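# Four arms remove elastic band from tea caddies

## Task

Using the scene frame, where the arms are mounted on the tabletop roughly at (metres, heading in degrees counter-clockwise from +x) arm1 x=+0.32 y=+0.46 z=+0.72 heading -125, arm2 x=-0.32 y=+0.46 z=+0.72 heading -55, arm3 x=-0.32 y=-0.46 z=+0.72 heading +55, arm4 x=+0.32 y=-0.46 z=+0.72 heading +125: get the elastic band off the tea caddies and leave it lying flat on the table, a good distance from every caddy, with no part of it crossing another part. Every caddy must stay upright near its starting spot. At the end all grippers must have released and the arms must be out of the way; the result only counts if it holds without any robot supporting it.

## Robot and tools

Robots: four identical i2rt Big YAM arms named arm1, arm2, arm3 and arm4. Each has six revolute joints, a two-finger gripper and a wrist camera. Two fixed room cameras also exist: cam_high and cam_low. The hand reaches roughly 1.0 m out from the joint 1 axis at full extension. With joints 1 and 6 at zero and the hand held level pointing forward, the wrist camera rides on top of the hand looking toward the fingertips.

Frame: a single scene frame shared by all arms, origin on the floor, +z upward. The table top is near z=0.72 where the arms are mounted. The hand point is the midpoint between the fingertips; its local z axis runs along the fingers and the fingers close along its local y axis. No tool takes Cartesian targets; everything is commanded in joint space.

execute_actions: argument actions is a list holding either zero or one action object. That object has optional keys arm1..arm4, and each arm key holds one key, joints, an object mapping joint names to absolute targets (not offsets). Names, units and allowed ranges: joint1_rad -2.879 to 2.879 (base yaw, positive counter-clockwise viewed from above, 0 means the arm extends along the direction its foot faces); joint2_rad 0 to 3.141 (shoulder, 0 has the upper arm lying back roughly horizontal, increasing raises it then tips it forward); joint3_rad 0 to 3.019 (elbow, 0 fully folded, increasing opens it); joint4_rad -1.692 to 1.57 (wrist pitch, positive tilts fingers up); joint5_rad -1.57 to 1.57 (wrist side swing, positive toward the arm's right); joint6_rad -2.094 to 2.094 (hand roll, positive clockwise when viewed from behind the hand); gripper_m 0 to 0.093 metres of fingertip gap. Done tolerances are ±0.045, ±0.14, ±0.09, ±0.055, ±0.03, ±0.035 rad and ±0.003 m in that order. Any subset of arms and joints may be given; everything in one action starts at once and may finish at different moments. An unknown key or a value outside range rejects the whole call and nothing moves. A joint you omit may still be driving toward an earlier target. The optional cameras argument lists which cameras' images to return (names above, or "all"); omitted or null means all, an empty list means none. An empty actions list simply reports state and images. Each action lasts at most 15 s.

wait: seconds from 0 to 10; commands nothing new, then returns state and images like an empty action.

zoom_image: camera name plus region [x0, y0, x1, y1] in pixels from the top-left corner, no bigger than 504 by 504, applied to that camera's most recent full image.

finished_scene: scene number; ends the scene permanently and reports success. Call it only once the band is flat, clear and untouched by grippers.

Reading results: joint_positions gives current joint values. joint_status tells how each commanded motion ended: reached, off_target (stopped short, may still be pushing), contact_stop or time_out (target dropped, joint holds its resting spot, though after time_out a joint may keep a nearby target and continue pushing), not_followed (a self/inter-arm collision check blocked the arm's joint targets; the gripper part still executes, and the blocked targets may be retried on later actions). on_its_own lists what the joints are doing without being commanded in this call; 'held at' is the target held, not the actual position. To stop a straining joint, command it to its reported position. Very small target changes may produce no motion. Joint torques are raw drive outputs with per-arm offsets, friction and noise, so treat them as rough contact hints only. A MOTOR HOT line appears from 85 °C; at 100 °C an OVER-TEMPERATURE FAULT drops that arm and its joint_status shows limit_stop_at_motor_heat, after which targets must be resent. If any call reports a stop, later motion calls in that same reply are skipped.

Cautions: the arms do not halt on contact and can press very hard, which also heats motors, so avoid driving into the table, caddies or each other. Two robots squeezing each other fails the run; a strong collision may too. The collision check ignores fingers, gripper housings and wrist cameras and can react late, so plan clearance. Joints move at differing speeds, so the hand may sweep a wide arc between postures; lift before swinging. Do not topple caddies or push anything off the work area. Lower the band gently rather than dropping it, make sure it lies untwisted and non-overlapping, open the grippers and retract the arms before finishing. The simulation keeps running while you compose replies, holding the last command.

Each tool is called after "Emit:" by a JSON object that holds its "name" and its "arguments".

## Session

Emit:
{"name": "execute_actions", "arguments": {"actions": []}}

Scene clock: 0.00 s.
Joint torques (N m, as the arm reports them, + toward a larger angle): no reading
Motor temperatures (°C, as the motors report them): arm1=[23 24 25 23 23 23] | arm2=[21 23 25 25 22 25] | arm3=[22 23 24 25 24 22] | arm4=[23 23 24 24 21 25]
arm1.joint_positions: joint1_rad=-0.004 joint2_rad=+0.433 joint3_rad=+1.471 joint4_rad=-1.541 joint5_rad=-0.011 joint6_rad=-0.002 gripper_m=+0.095
arm1.joint_status: not commanded
arm1.hand: x=+0.2580 y=+0.3609 z=+1.2994 quat_wxyz=(-0.249, -0.753, -0.418, +0.443) (m; scene frame)
arm2.joint_positions: joint1_rad=+0.017 joint2_rad=+0.451 joint3_rad=+1.478 joint4_rad=-1.537 joint5_rad=-0.012 joint6_rad=-0.013 gripper_m=+0.094
arm2.joint_status: not commanded
arm2.hand: x=-0.2479 y=+0.3675 z=+1.3127 quat_wxyz=(-0.460, -0.368, -0.777, +0.220) (m; scene frame)
arm3.joint_positions: joint1_rad=+0.006 joint2_rad=+0.426 joint3_rad=+1.469 joint4_rad=-1.520 joint5_rad=+0.003 joint6_rad=+0.004 gripper_m=+0.094
arm3.joint_status: not commanded
arm3.hand: x=-0.2502 y=-0.3676 z=+1.3352 quat_wxyz=(-0.464, +0.383, -0.763, -0.235) (m; scene frame)
arm4.joint_positions: joint1_rad=+0.016 joint2_rad=+0.447 joint3_rad=+1.467 joint4_rad=-1.545 joint5_rad=+0.011 joint6_rad=+0.000 gripper_m=+0.095
arm4.joint_status: not commanded
arm4.hand: x=+0.2539 y=-0.3636 z=+1.3268 quat_wxyz=(-0.237, +0.766, -0.400, -0.444) (m; scene frame)
pictures: arm1_cam_wrist, arm2_cam_wrist, arm3_cam_wrist, arm4_cam_wrist, cam_high, cam_low
Images, in order (width x height): arm1_cam_wrist 672x504, arm2_cam_wrist 672x504, arm3_cam_wrist 672x504, arm4_cam_wrist 672x504, cam_high 672x504, cam_low 672x504.

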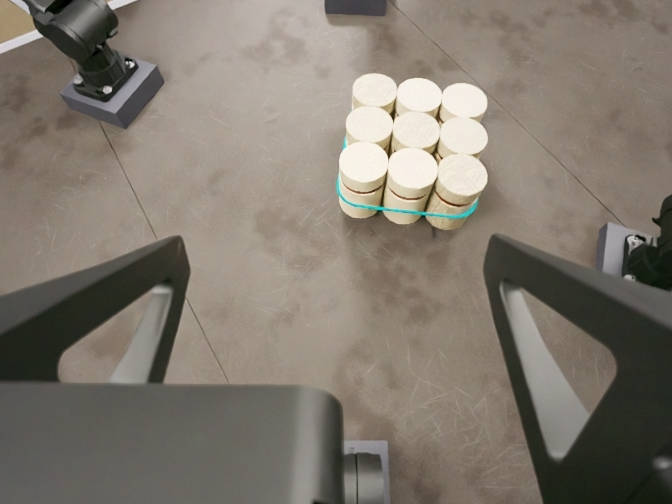

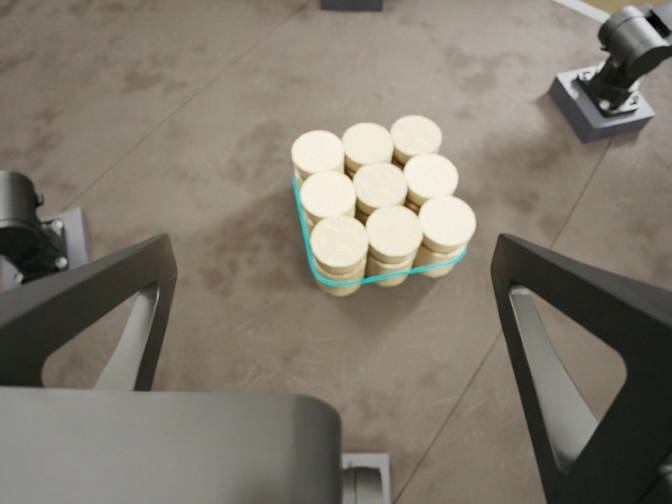

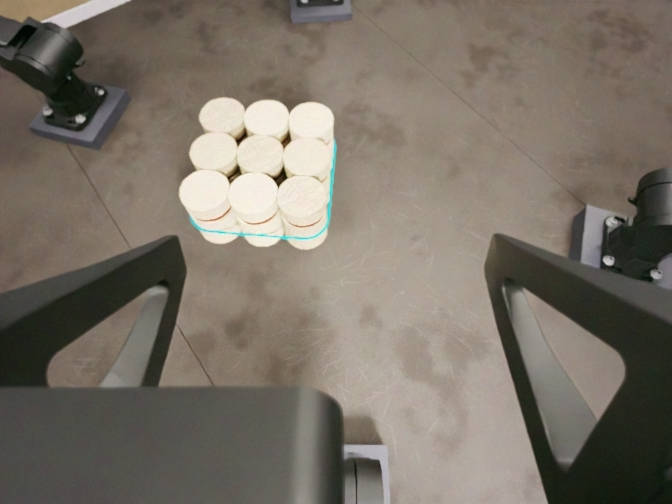

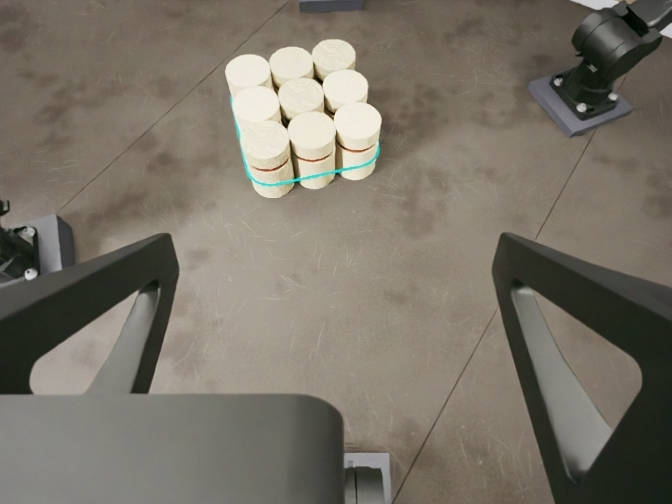

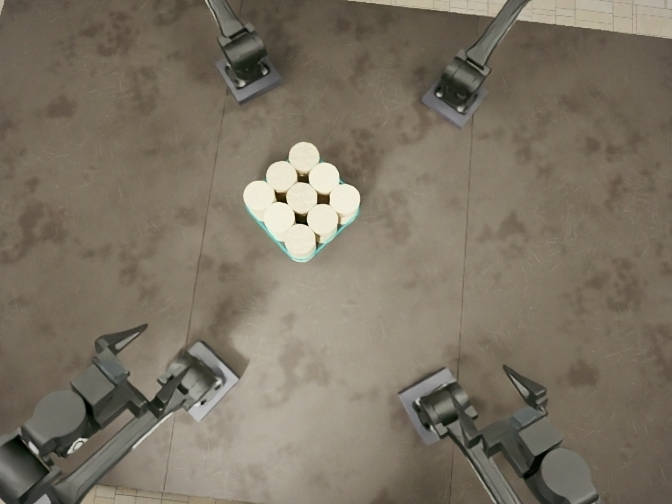

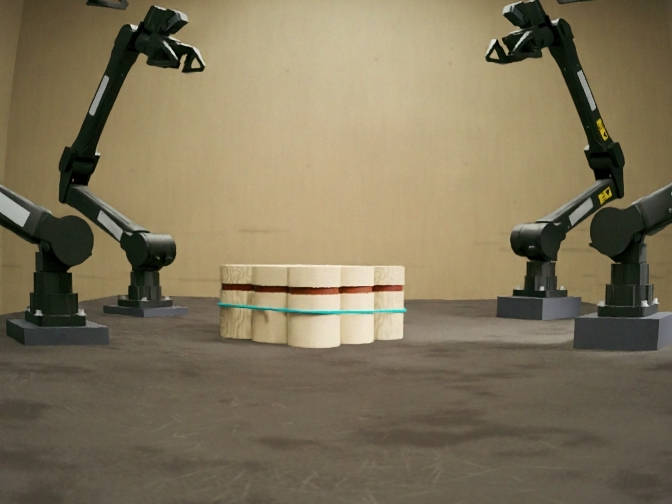

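Emit:
{"name": "execute_actions", "arguments": {"actions": [{"arm1":{"joints":{"joint4_rad":-0.8}},"arm2":{"joints":{"joint3_rad":1.0}},"arm3":{"joints":{"joint2_rad":0.9}},"arm4":{"joints":{"joint2_rad":1.2,"joint3_rad":1.2}}}], "cameras": ["arm4_cam_wrist","arm3_cam_wrist","cam_low"]}}

Emit:
{"name": "zoom_image", "arguments": {"camera": "cam_low", "region": [200, 240, 430, 370]}}

Scene clock: 38.33 s.
Joint torques (N m, as the arm reports them, + toward a larger angle): arm1=[0.94 6.47 6.42 2.5  0.11 0.03] | arm2=[-0.99  4.19  7.11  1.32 -0.03 -0.01] | arm3=[ 0.86 -3.81 10.43  1.18  0.09  0.19] | arm4=[  0.97 -10.22  10.73   0.5    0.06   0.11]
Motor temperatures (°C, as the motors report them): arm1=[23 25 27 23 23 23] | arm2=[21 23 27 25 22 25] | arm3=[22 23 26 25 24 22] | arm4=[23 24 27 24 21 25]
arm1.joint_positions: joint1_rad=-0.004 joint2_rad=+0.433 joint3_rad=+1.471 joint4_rad=-0.824 joint5_rad=-0.011 joint6_rad=-0.002 gripper_m=+0.095
arm1.joint_status: all done
arm1.hand: x=+0.2443 y=+0.3397 z=+1.4701 quat_wxyz=(-0.378, -0.548, -0.307, +0.680) (m; scene frame)
arm2.joint_positions: joint1_rad=+0.017 joint2_rad=+0.454 joint3_rad=+0.997 joint4_rad=-1.537 joint5_rad=-0.012 joint6_rad=-0.013 gripper_m=+0.094
arm2.joint_status: all done
arm2.hand: x=-0.2153 y=+0.3275 z=+1.0987 quat_wxyz=(-0.263, -0.411, -0.865, +0.121) (m; scene frame)
arm3.joint_positions: joint1_rad=+0.006 joint2_rad=+0.906 joint3_rad=+1.469 joint4_rad=-1.520 joint5_rad=+0.003 joint6_rad=+0.004 gripper_m=+0.094
arm3.joint_status: all done
arm3.hand: x=-0.1373 y=-0.2140 z=+1.2426 quat_wxyz=(-0.270, +0.428, -0.852, -0.136) (m; scene frame)
arm4.joint_positions: joint1_rad=+0.016 joint2_rad=+1.210 joint3_rad=+1.186 joint4_rad=-1.543 joint5_rad=+0.011 joint6_rad=+0.000 gripper_m=+0.095
arm4.joint_status: all done
arm4.hand: x=+0.1307 y=-0.1873 z=+1.0255 quat_wxyz=(-0.009, +0.887, -0.461, -0.003) (m; scene frame)
pictures: arm3_cam_wrist, arm4_cam_wrist, cam_low
Images, in order (width x height): arm3_cam_wrist 672x504, arm4_cam_wrist 672x504, cam_low 672x504.

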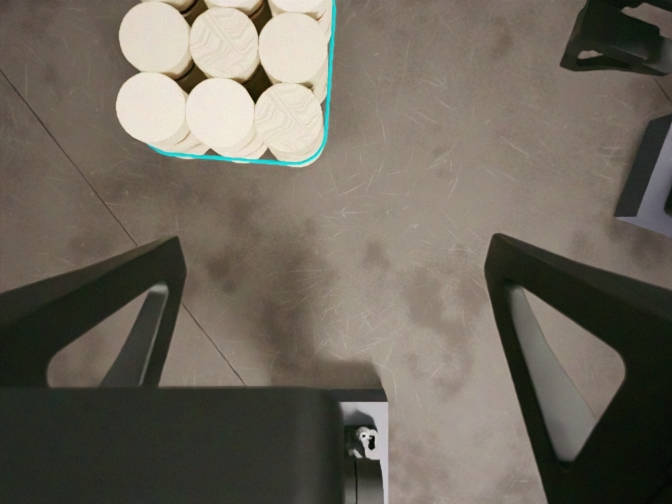

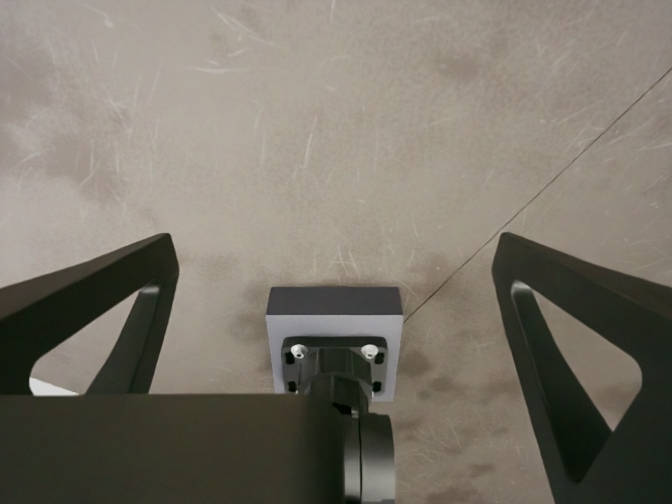

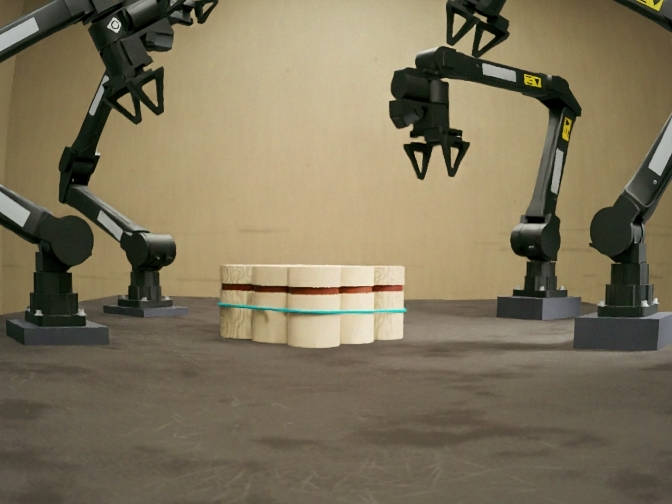

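Region (200, 240, 430, 370) of cam_low's 672x504 image, scaled by 2.191, with more detail than that image has; it fills the top 285 rows of this view, and the rest is white.

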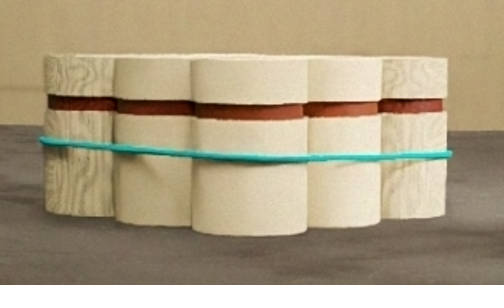

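Emit:
{"name": "execute_actions", "arguments": {"actions": [{"arm1":{"joints":{"joint1_rad":-0.206,"joint2_rad":0.945,"joint3_rad":0.584,"joint4_rad":-0.54,"joint6_rad":1.57,"gripper_m":0.035}},"arm2":{"joints":{"joint1_rad":-0.169,"joint2_rad":0.403,"joint3_rad":0.398,"joint4_rad":-0.895,"joint6_rad":1.57,"gripper_m":0.035}},"arm3":{"joints":{"joint1_rad":0.41,"joint2_rad":1.04,"joint3_rad":0.641,"joint4_rad":-0.5,"joint6_rad":1.57,"gripper_m":0.035}},"arm4":{"joints":{"joint1_rad":0.105,"joint2_rad":1.265,"joint3_rad":0.808,"joint4_rad":-0.443,"joint6_rad":1.57,"gripper_m":0.035}}}]}}

Emit:
{"name": "zoom_image", "arguments": {"camera": "cam_high", "region": [190, 90, 430, 330]}}

Scene clock: 103.37 s.
Joint torques (N m, as the arm reports them, + toward a larger angle): arm1=[ 0.1  -2.25  7.76  1.52  0.2   0.12] | arm2=[-1.83  3.25  8.22  1.94  0.03  0.06] | arm3=[ 1.2  -6.46  9.42  1.56  0.15  0.26] | arm4=[  0.88 -11.06  10.23   2.03   0.14   0.17]
Motor temperatures (°C, as the motors report them): arm1=[23 25 28 23 23 23] | arm2=[21 23 29 25 22 25] | arm3=[22 23 28 25 24 22] | arm4=[23 24 29 24 21 25]
arm1.joint_positions: joint1_rad=-0.195 joint2_rad=+0.938 joint3_rad=+0.592 joint4_rad=-0.544 joint5_rad=-0.011 joint6_rad=+1.556 gripper_m=+0.035
arm1.joint_status: all done
arm1.hand: x=+0.0692 y=+0.1921 z=+0.8929 quat_wxyz=(-0.311, -0.880, +0.340, +0.120) (m; scene frame)
arm2.joint_positions: joint1_rad=-0.159 joint2_rad=+0.401 joint3_rad=+0.395 joint4_rad=-0.918 joint5_rad=-0.012 joint6_rad=+1.555 gripper_m=+0.035
arm2.joint_status: all done
arm2.hand: x=-0.2115 y=+0.2588 z=+0.8923 quat_wxyz=(-0.311, -0.916, -0.238, -0.084) (m; scene frame)
arm3.joint_positions: joint1_rad=+0.406 joint2_rad=+1.053 joint3_rad=+0.640 joint4_rad=-0.517 joint5_rad=+0.003 joint6_rad=+1.556 gripper_m=+0.035
arm3.joint_status: all done
arm3.hand: x=-0.2281 y=-0.0807 z=+0.9122 quat_wxyz=(-0.040, -0.105, -0.943, -0.313) (m; scene frame)
arm4.joint_positions: joint1_rad=+0.106 joint2_rad=+1.274 joint3_rad=+0.799 joint4_rad=-0.457 joint5_rad=+0.011 joint6_rad=+1.557 gripper_m=+0.035
arm4.joint_status: all done
arm4.hand: x=+0.0238 y=-0.1067 z=+0.9133 quat_wxyz=(+0.101, +0.331, -0.888, -0.302) (m; scene frame)
pictures: arm1_cam_wrist, arm2_cam_wrist, arm3_cam_wrist, arm4_cam_wrist, cam_high, cam_low
Images, in order (width x height): arm1_cam_wrist 672x504, arm2_cam_wrist 672x504, arm3_cam_wrist 672x504, arm4_cam_wrist 672x504, cam_high 672x504, cam_low 672x504.

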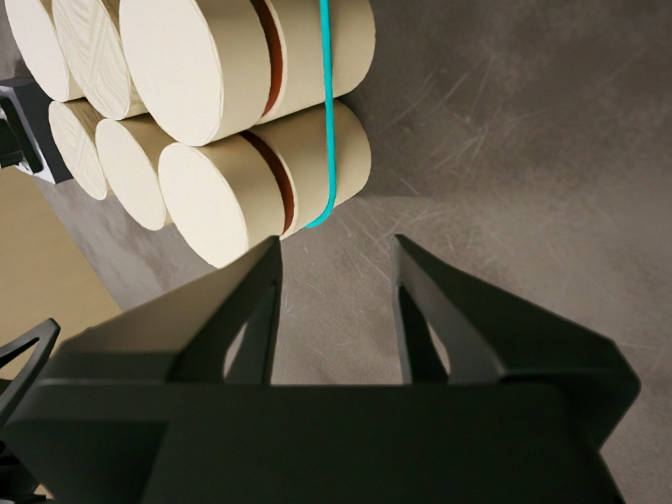

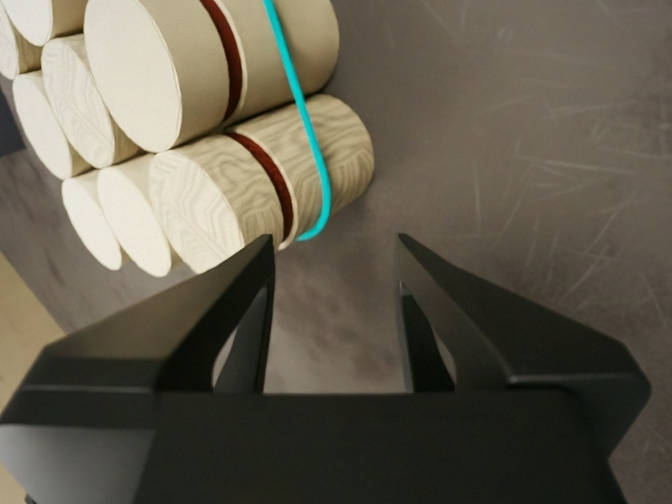

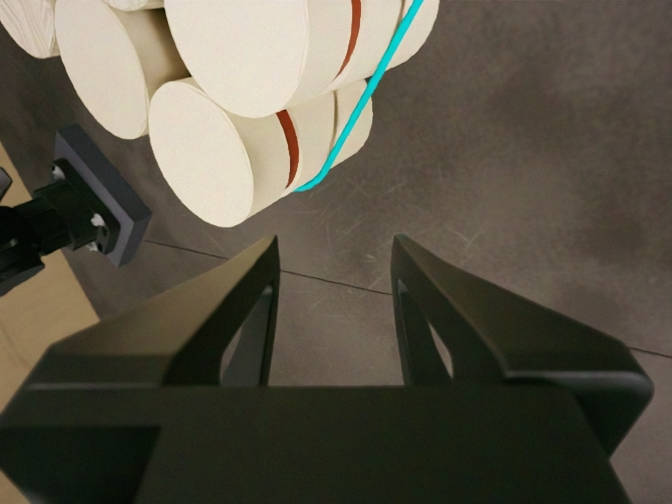

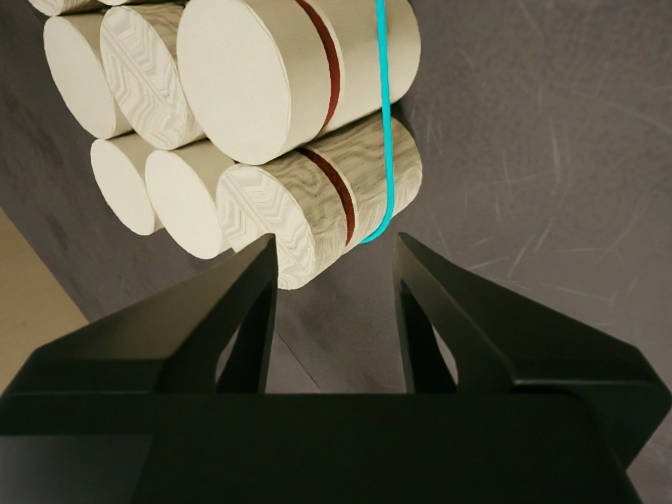

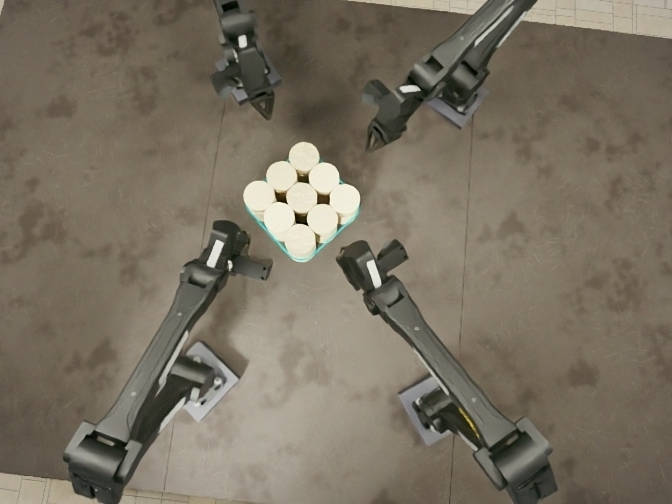

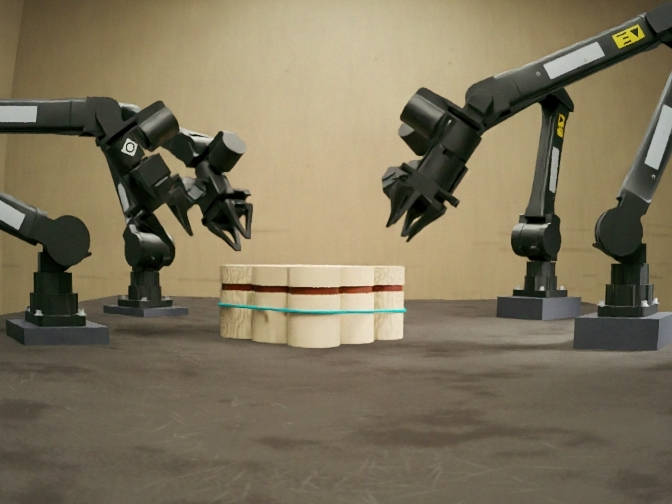

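Region (190, 90, 430, 330) of cam_high's 672x504 image, scaled by 2.100, with more detail than that image has.

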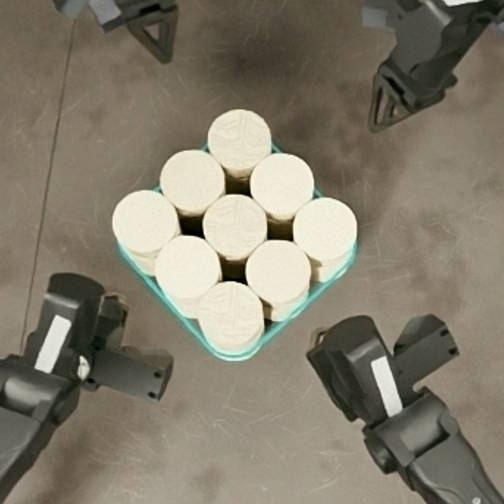

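Emit:
{"name": "execute_actions", "arguments": {"actions": [{"arm1":{"joints":{"joint1_rad":-0.197,"joint2_rad":1.246,"joint3_rad":0.576,"joint4_rad":-0.23}},"arm2":{"joints":{"joint1_rad":-0.195,"joint2_rad":0.746,"joint3_rad":0.274,"joint4_rad":-0.428}},"arm3":{"joints":{"joint1_rad":0.42,"joint2_rad":1.333,"joint3_rad":0.548,"joint4_rad":-0.115}},"arm4":{"joints":{"joint1_rad":0.13,"joint2_rad":1.535,"joint3_rad":0.762,"joint4_rad":-0.127}}}]}}

Scene clock: 131.03 s.
Joint torques (N m, as the arm reports them, + toward a larger angle): arm1=[ 0.82 -5.75  6.73  2.    0.2   0.12] | arm2=[-1.98  0.68  7.81  1.95  0.    0.06] | arm3=[ 2.15 -7.16  7.38  1.56  0.16  0.26] | arm4=[  1.55 -14.55   8.3    2.     0.15   0.16]
Motor temperatures (°C, as the motors report them): arm1=[23 25 30 23 23 23] | arm2=[21 23 30 25 22 25] | arm3=[22 23 28 25 24 22] | arm4=[23 24 29 24 21 25]
arm1.joint_positions: joint1_rad=-0.195 joint2_rad=+1.251 joint3_rad=+0.579 joint4_rad=-0.251 joint5_rad=-0.011 joint6_rad=+1.556 gripper_m=+0.035
arm1.joint_status: all done
arm1.hand: x=+0.0366 y=+0.1573 z=+0.8149 quat_wxyz=(-0.296, -0.884, +0.342, +0.114) (m; scene frame)
arm2.joint_positions: joint1_rad=-0.181 joint2_rad=+0.743 joint3_rad=+0.265 joint4_rad=-0.450 joint5_rad=-0.012 joint6_rad=+1.556 gripper_m=+0.035
arm2.joint_status: all done
arm2.hand: x=-0.1946 y=+0.2154 z=+0.8145 quat_wxyz=(-0.310, -0.920, -0.228, -0.080) (m; scene frame)
arm3.joint_positions: joint1_rad=+0.406 joint2_rad=+1.330 joint3_rad=+0.547 joint4_rad=-0.132 joint5_rad=+0.003 joint6_rad=+1.557 gripper_m=+0.035
arm3.joint_status: all done
arm3.hand: x=-0.2216 y=-0.0535 z=+0.8197 quat_wxyz=(-0.041, -0.105, -0.941, -0.320) (m; scene frame)
arm4.joint_positions: joint1_rad=+0.123 joint2_rad=+1.549 joint3_rad=+0.754 joint4_rad=-0.141 joint5_rad=+0.011 joint6_rad=+1.558 gripper_m=+0.035
arm4.joint_status: all done
arm4.hand: x=-0.0040 y=-0.0863 z=+0.8130 quat_wxyz=(+0.103, +0.338, -0.886, -0.300) (m; scene frame)
pictures: arm1_cam_wrist, arm2_cam_wrist, arm3_cam_wrist, arm4_cam_wrist, cam_high, cam_low
Images, in order (width x height): arm1_cam_wrist 672x504, arm2_cam_wrist 672x504, arm3_cam_wrist 672x504, arm4_cam_wrist 672x504, cam_high 672x504, cam_low 672x504.

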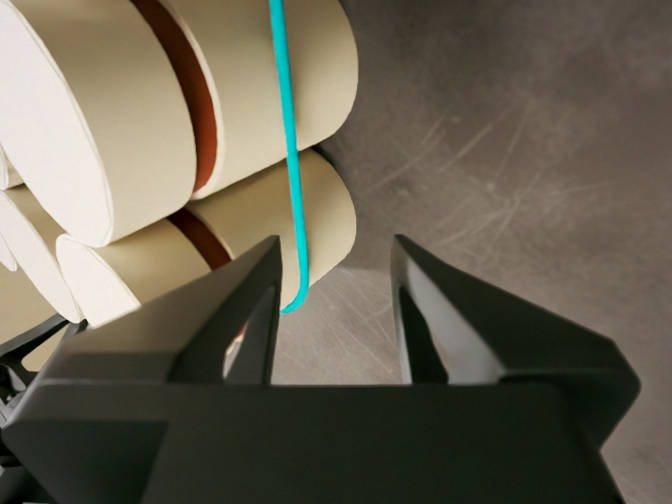

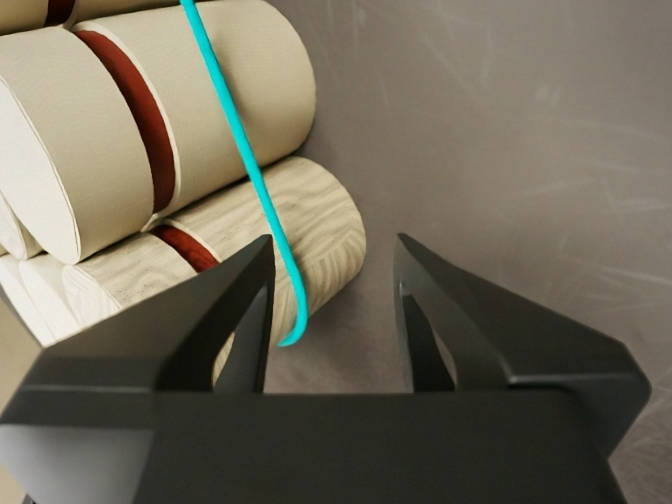

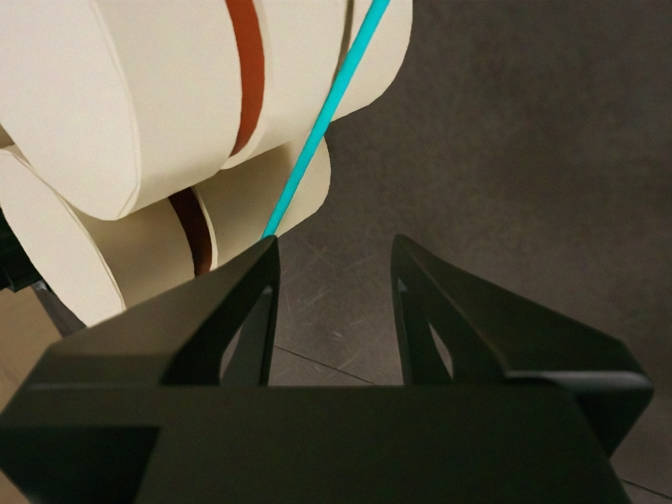

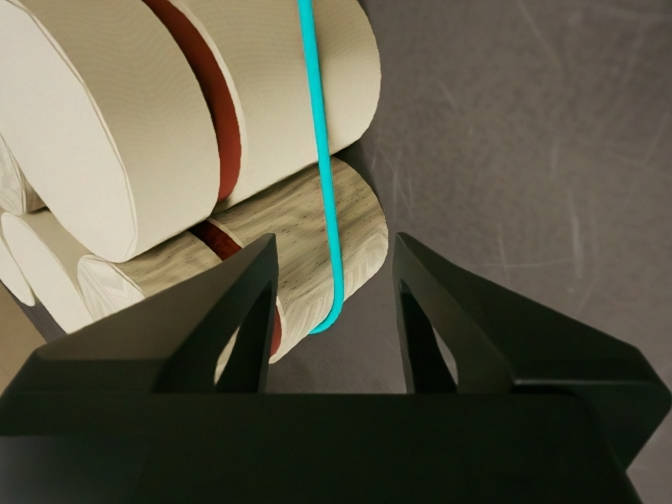

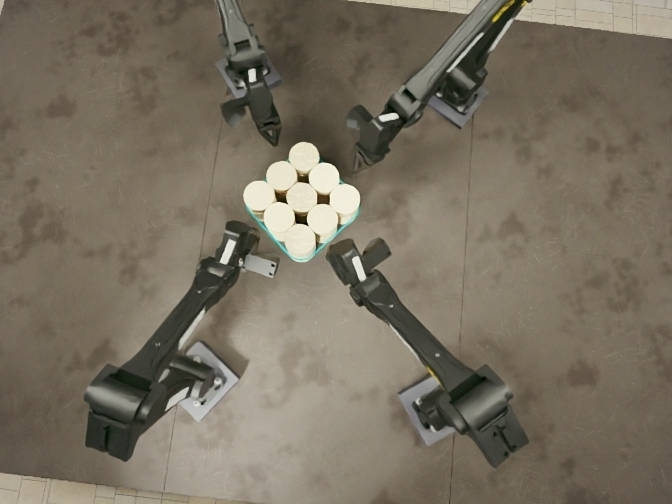

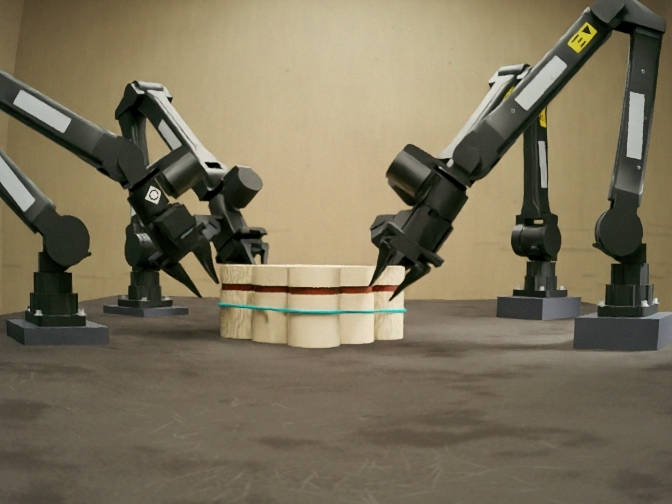

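Emit:
{"name": "execute_actions", "arguments": {"actions": [{"arm1":{"joints":{"joint1_rad":-0.158,"joint2_rad":1.388,"joint3_rad":0.63,"joint4_rad":-0.12}},"arm2":{"joints":{"joint1_rad":-0.128,"joint2_rad":1.016,"joint3_rad":0.322,"joint4_rad":-0.18}},"arm3":{"joints":{"joint1_rad":0.442,"joint2_rad":1.49,"joint3_rad":0.622,"joint4_rad":-0.012}},"arm4":{"joints":{"joint1_rad":0.149,"joint2_rad":1.618,"joint3_rad":0.808,"joint4_rad":-0.06}}}]}}

Scene clock: 172.00 s.
Joint torques (N m, as the arm reports them, + toward a larger angle): arm1=[ 1.72 -6.81  8.7   1.96  0.21  0.12] | arm2=[-0.07 -1.99  9.17  1.87  0.02  0.08] | arm3=[ 1.9  -8.14  9.51  1.51  0.15  0.27] | arm4=[  1.5  -14.18  10.66   1.99   0.14   0.16]
Motor temperatures (°C, as the motors report them): arm1=[23 25 30 23 23 23] | arm2=[21 23 30 25 22 25] | arm3=[22 23 27 25 24 22] | arm4=[23 25 29 24 21 25]
arm1.joint_positions: joint1_rad=-0.169 joint2_rad=+1.391 joint3_rad=+0.596 joint4_rad=-0.141 joint5_rad=-0.011 joint6_rad=+1.557 gripper_m=+0.035
arm1.joint_status: all done
arm1.hand: x=+0.0316 y=+0.1351 z=+0.7822 quat_wxyz=(-0.292, -0.891, +0.331, +0.108) (m; scene frame)
arm2.joint_positions: joint1_rad=-0.140 joint2_rad=+1.014 joint3_rad=+0.281 joint4_rad=-0.202 joint5_rad=-0.012 joint6_rad=+1.556 gripper_m=+0.035
arm2.joint_status: all done
arm2.hand: x=-0.1680 y=+0.1911 z=+0.7850 quat_wxyz=(-0.305, -0.916, -0.247, -0.085) (m; scene frame)
arm3.joint_positions: joint1_rad=+0.430 joint2_rad=+1.483 joint3_rad=+0.584 joint4_rad=-0.029 joint5_rad=+0.003 joint6_rad=+1.557 gripper_m=+0.035
arm3.joint_status: all done
arm3.hand: x=-0.2268 y=-0.0286 z=+0.7872 quat_wxyz=(-0.037, -0.094, -0.944, -0.314) (m; scene frame)
arm4.joint_positions: joint1_rad=+0.143 joint2_rad=+1.621 joint3_rad=+0.771 joint4_rad=-0.073 joint5_rad=+0.011 joint6_rad=+1.558 gripper_m=+0.035
arm4.joint_status: all done
arm4.hand: x=-0.0212 y=-0.0823 z=+0.7955 quat_wxyz=(+0.108, +0.346, -0.881, -0.304) (m; scene frame)
pictures: arm1_cam_wrist, arm2_cam_wrist, arm3_cam_wrist, arm4_cam_wrist, cam_high, cam_low
Images, in order (width x height): arm1_cam_wrist 672x504, arm2_cam_wrist 672x504, arm3_cam_wrist 672x504, arm4_cam_wrist 672x504, cam_high 672x504, cam_low 672x504.

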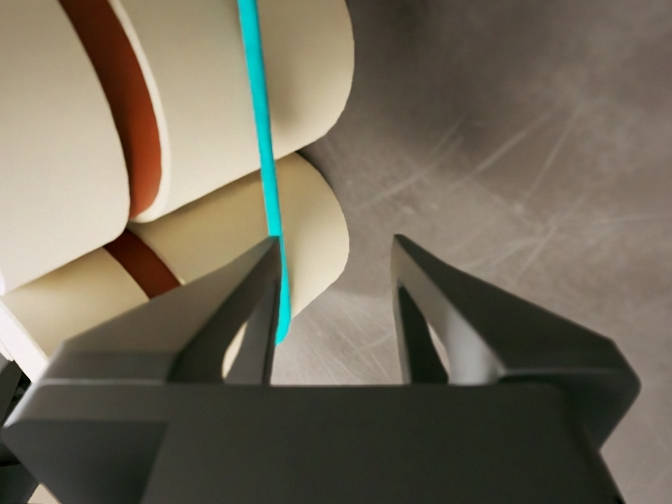

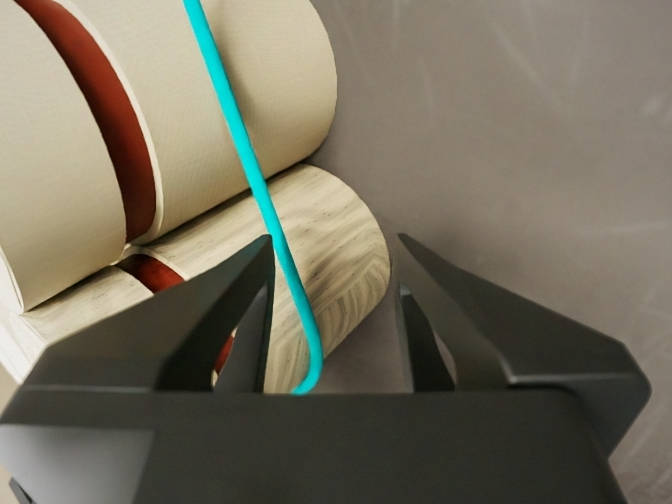

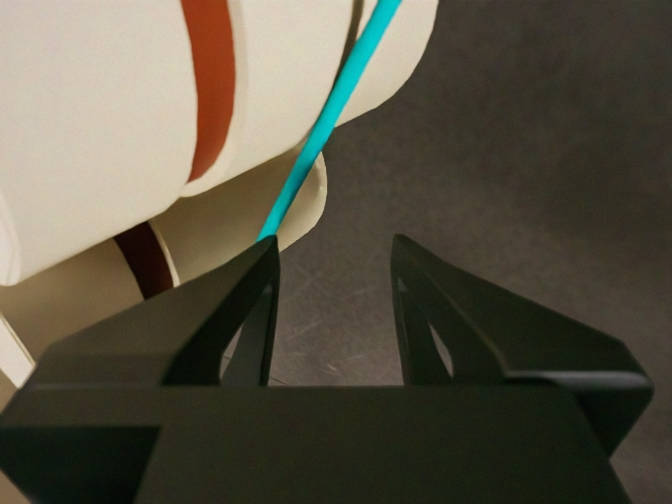

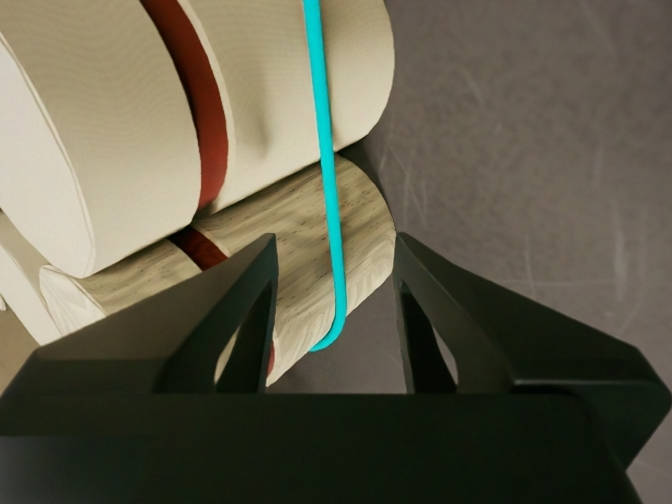

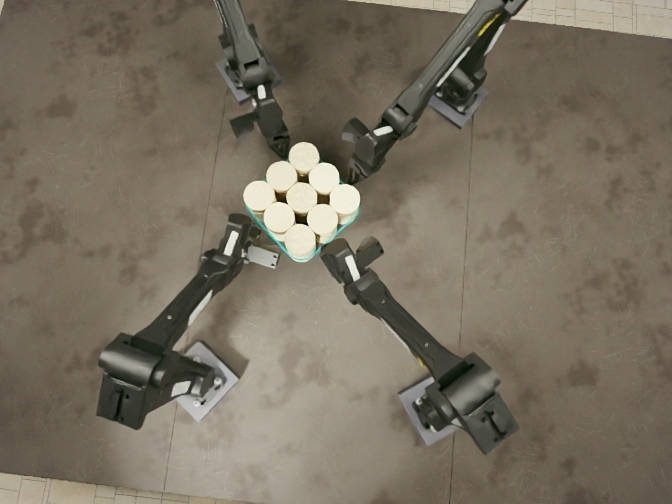

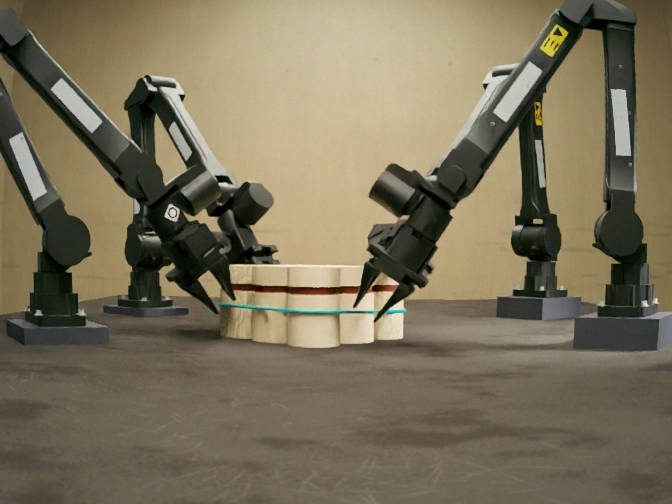

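Emit:
{"name": "execute_actions", "arguments": {"actions": [{"arm1":{"joints":{"joint3_rad":0.662}},"arm2":{"joints":{"joint2_rad":1.068,"joint3_rad":0.374}},"arm3":{"joints":{"joint2_rad":1.513,"joint3_rad":0.66}},"arm4":{"joints":{"joint1_rad":0.123}}}]}}

Scene clock: 195.87 s.
Joint torques (N m, as the arm reports them, + toward a larger angle): arm1=[ 1.81 -7.18  9.02  1.94  0.2   0.12] | arm2=[ 0.09 -2.38  8.98  1.88  0.02  0.07] | arm3=[ 1.91 -7.63  9.99  1.54  0.15  0.27] | arm4=[  0.45 -14.24  10.74   2.     0.14   0.16]
Motor temperatures (°C, as the motors report them): arm1=[23 25 31 23 23 23] | arm2=[21 23 31 25 22 25] | arm3=[22 23 28 25 24 22] | arm4=[23 25 30 24 21 25]
arm1.joint_positions: joint1_rad=-0.169 joint2_rad=+1.391 joint3_rad=+0.627 joint4_rad=-0.138 joint5_rad=-0.011 joint6_rad=+1.557 gripper_m=+0.035
arm1.joint_status: all done
arm1.hand: x=+0.0217 y=+0.1240 z=+0.7956 quat_wxyz=(-0.307, -0.886, +0.329, +0.114) (m; scene frame)
arm2.joint_positions: joint1_rad=-0.140 joint2_rad=+1.063 joint3_rad=+0.336 joint4_rad=-0.201 joint5_rad=-0.011 joint6_rad=+1.556 gripper_m=+0.035
arm2.joint_status: all done
arm2.hand: x=-0.1581 y=+0.1729 z=+0.7948 quat_wxyz=(-0.309, -0.915, -0.246, -0.086) (m; scene frame)
arm3.joint_positions: joint1_rad=+0.430 joint2_rad=+1.493 joint3_rad=+0.621 joint4_rad=-0.027 joint5_rad=+0.003 joint6_rad=+1.557 gripper_m=+0.035
arm3.joint_status: all done
arm3.hand: x=-0.2232 y=-0.0116 z=+0.7977 quat_wxyz=(-0.038, -0.093, -0.939, -0.328) (m; scene frame)
arm4.joint_positions: joint1_rad=+0.131 joint2_rad=+1.621 joint3_rad=+0.771 joint4_rad=-0.073 joint5_rad=+0.011 joint6_rad=+1.558 gripper_m=+0.035
arm4.joint_status: all done
arm4.hand: x=-0.0166 y=-0.0781 z=+0.7955 quat_wxyz=(+0.107, +0.341, -0.883, -0.305) (m; scene frame)
pictures: arm1_cam_wrist, arm2_cam_wrist, arm3_cam_wrist, arm4_cam_wrist, cam_high, cam_low
Images, in order (width x height): arm1_cam_wrist 672x504, arm2_cam_wrist 672x504, arm3_cam_wrist 672x504, arm4_cam_wrist 672x504, cam_high 672x504, cam_low 672x504.

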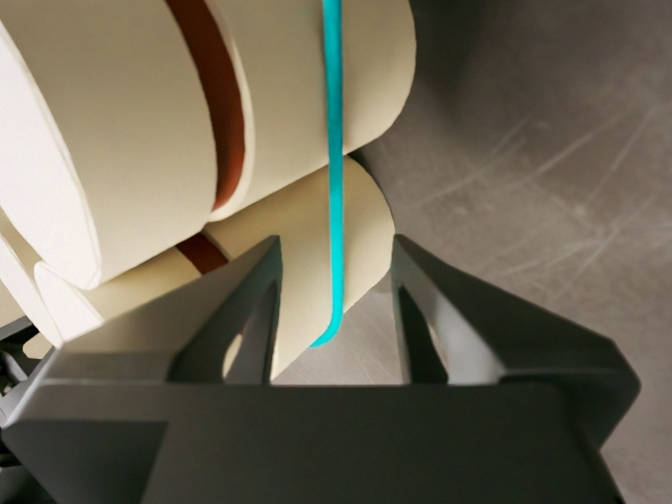

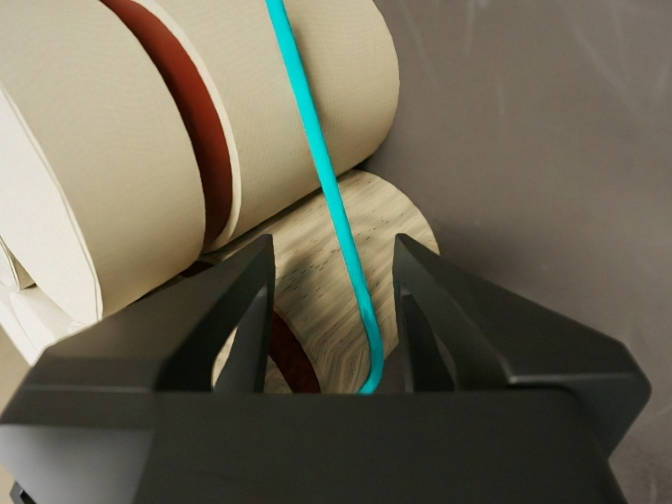

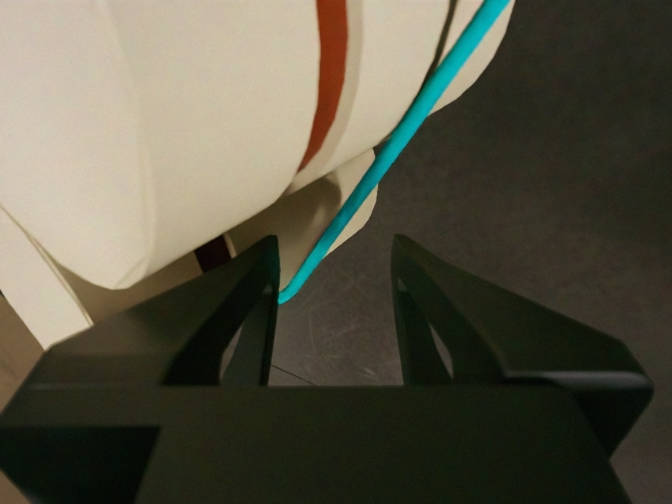

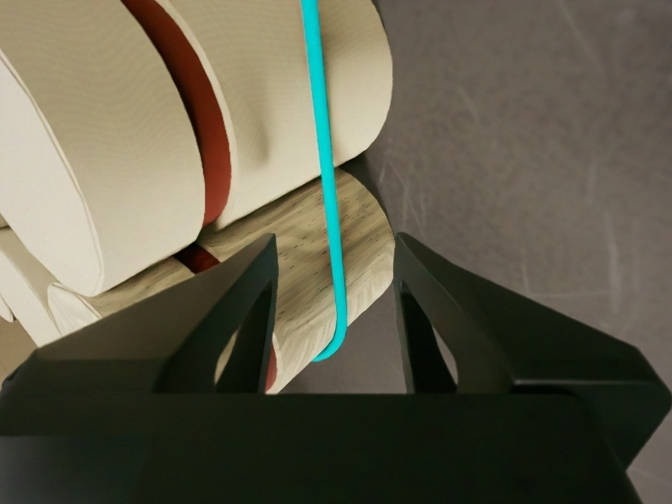

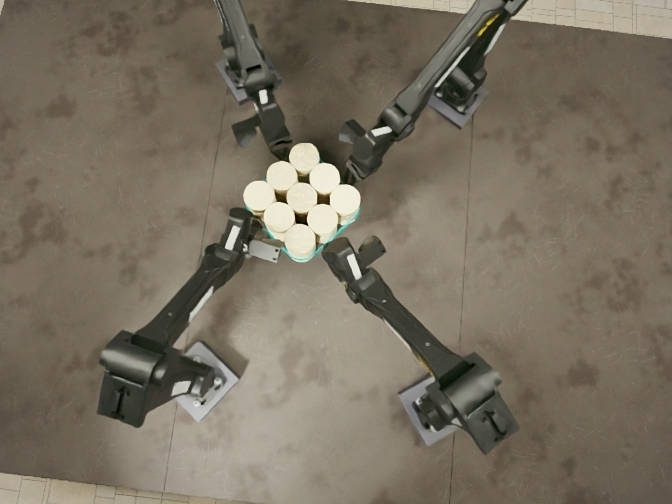

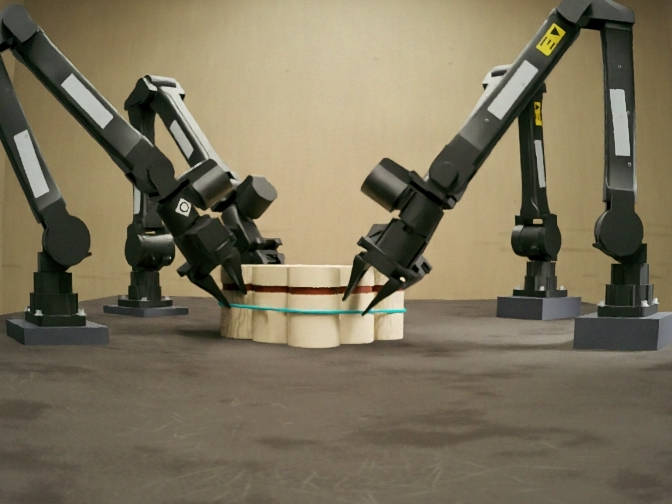

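Emit:
{"name": "execute_actions", "arguments": {"actions": [{"arm1":{"joints":{"joint2_rad":1.472,"joint4_rad":-0.035,"gripper_m":0.024}},"arm2":{"joints":{"joint2_rad":1.197,"joint4_rad":-0.05,"gripper_m":0.024}},"arm3":{"joints":{"joint2_rad":1.595,"joint3_rad":0.672,"joint4_rad":0.07,"gripper_m":0.024}},"arm4":{"joints":{"joint2_rad":1.698,"joint3_rad":0.828,"joint4_rad":0.002,"gripper_m":0.024}}}], "cameras": ["arm1_cam_wrist","arm2_cam_wrist","arm3_cam_wrist","arm4_cam_wrist","cam_low"]}}

Scene clock: 210.20 s.
Joint torques (N m, as the arm reports them, + toward a larger angle): arm1=[ 1.74 -7.53  8.55  2.05  0.2   0.11] | arm2=[-0.05 -3.97  8.21  2.27 -0.02  0.07] | arm3=[ 1.85 -8.35  9.66  1.55  0.15  0.26] | arm4=[  0.38 -15.12  10.     1.94   0.14   0.16]
Motor temperatures (°C, as the motors report them): arm1=[23 25 32 23 23 23] | arm2=[21 23 31 25 22 25] | arm3=[22 23 29 25 24 22] | arm4=[23 25 31 24 21 25]
arm1.joint_positions: joint1_rad=-0.169 joint2_rad=+1.469 joint3_rad=+0.627 joint4_rad=-0.057 joint5_rad=-0.011 joint6_rad=+1.557 gripper_m=+0.024
arm1.joint_status: all done
arm1.hand: x=+0.0156 y=+0.1171 z=+0.7742 quat_wxyz=(-0.309, -0.885, +0.329, +0.114) (m; scene frame)
arm2.joint_positions: joint1_rad=-0.140 joint2_rad=+1.195 joint3_rad=+0.336 joint4_rad=-0.083 joint5_rad=-0.010 joint6_rad=+1.556 gripper_m=+0.024
arm2.joint_status: all done
arm2.hand: x=-0.1529 y=+0.1637 z=+0.7707 quat_wxyz=(-0.302, -0.917, -0.247, -0.084) (m; scene frame)
arm3.joint_positions: joint1_rad=+0.430 joint2_rad=+1.581 joint3_rad=+0.629 joint4_rad=+0.053 joint5_rad=+0.003 joint6_rad=+1.557 gripper_m=+0.024
arm3.joint_status: all done
arm3.hand: x=-0.2214 y=-0.0023 z=+0.7741 quat_wxyz=(-0.038, -0.093, -0.939, -0.328) (m; scene frame)
arm4.joint_positions: joint1_rad=+0.131 joint2_rad=+1.702 joint3_rad=+0.796 joint4_rad=-0.010 joint5_rad=+0.011 joint6_rad=+1.558 gripper_m=+0.024
arm4.joint_status: all done
arm4.hand: x=-0.0263 y=-0.0670 z=+0.7746 quat_wxyz=(+0.108, +0.341, -0.882, -0.308) (m; scene frame)
pictures: arm1_cam_wrist, arm2_cam_wrist, arm3_cam_wrist, arm4_cam_wrist, cam_low
Images, in order (width x height): arm1_cam_wrist 672x504, arm2_cam_wrist 672x504, arm3_cam_wrist 672x504, arm4_cam_wrist 672x504, cam_low 672x504.

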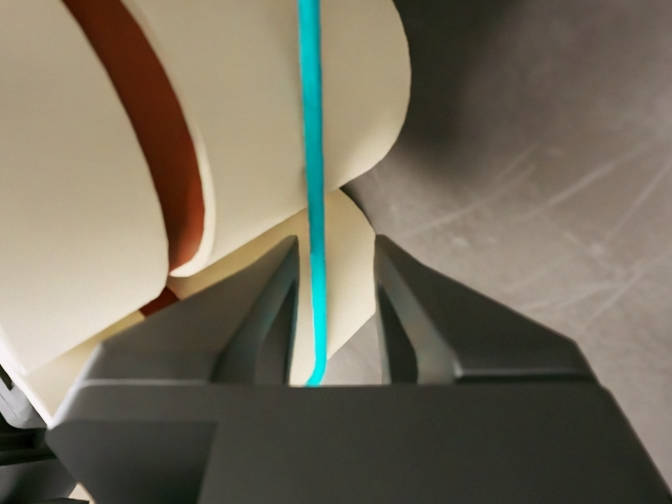

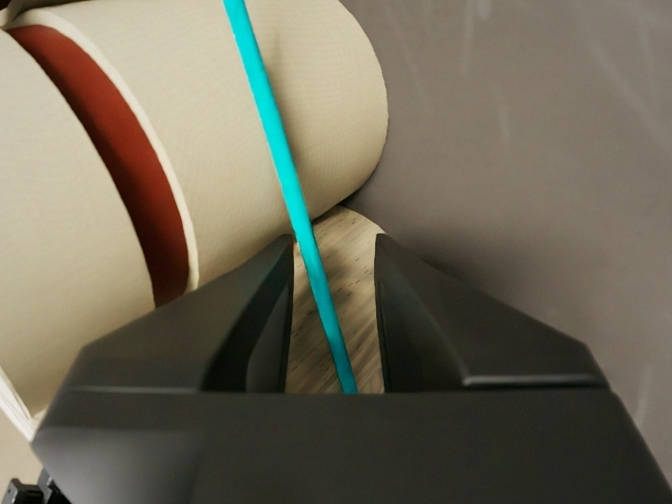

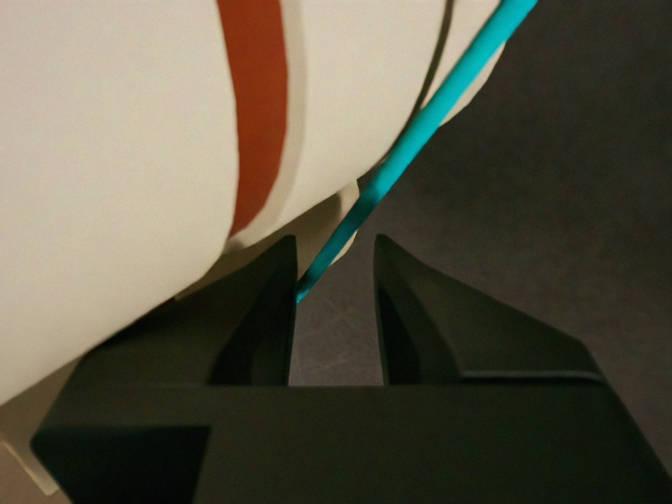

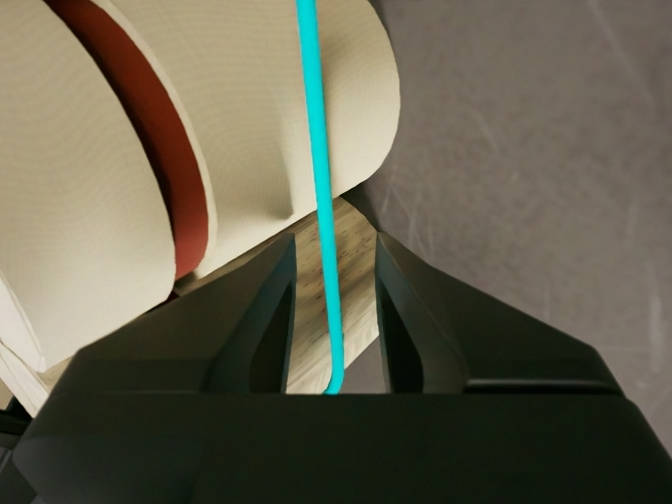

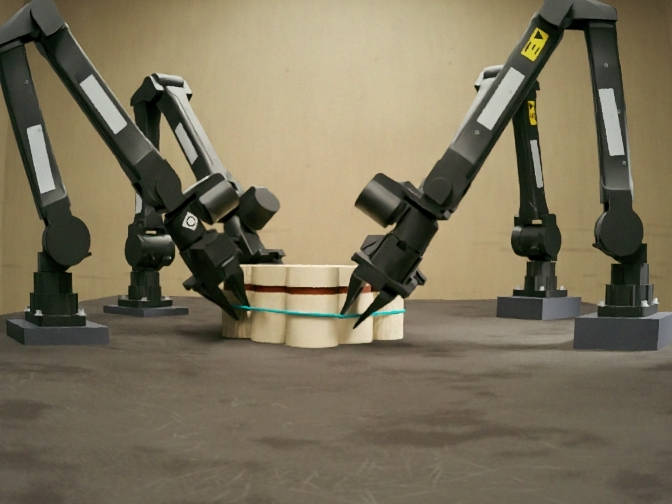

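Emit:
{"name": "zoom_image", "arguments": {"camera": "cam_low", "region": [190, 250, 430, 360]}}

Region (190, 250, 430, 360) of cam_low's 672x504 image, scaled by 2.100, with more detail than that image has; it fills the top 231 rows of this view, and the rest is white.

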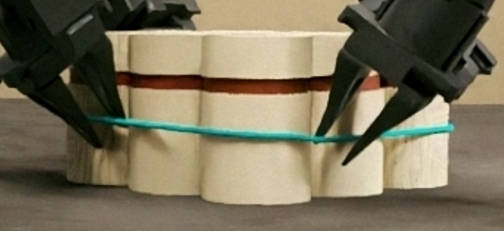

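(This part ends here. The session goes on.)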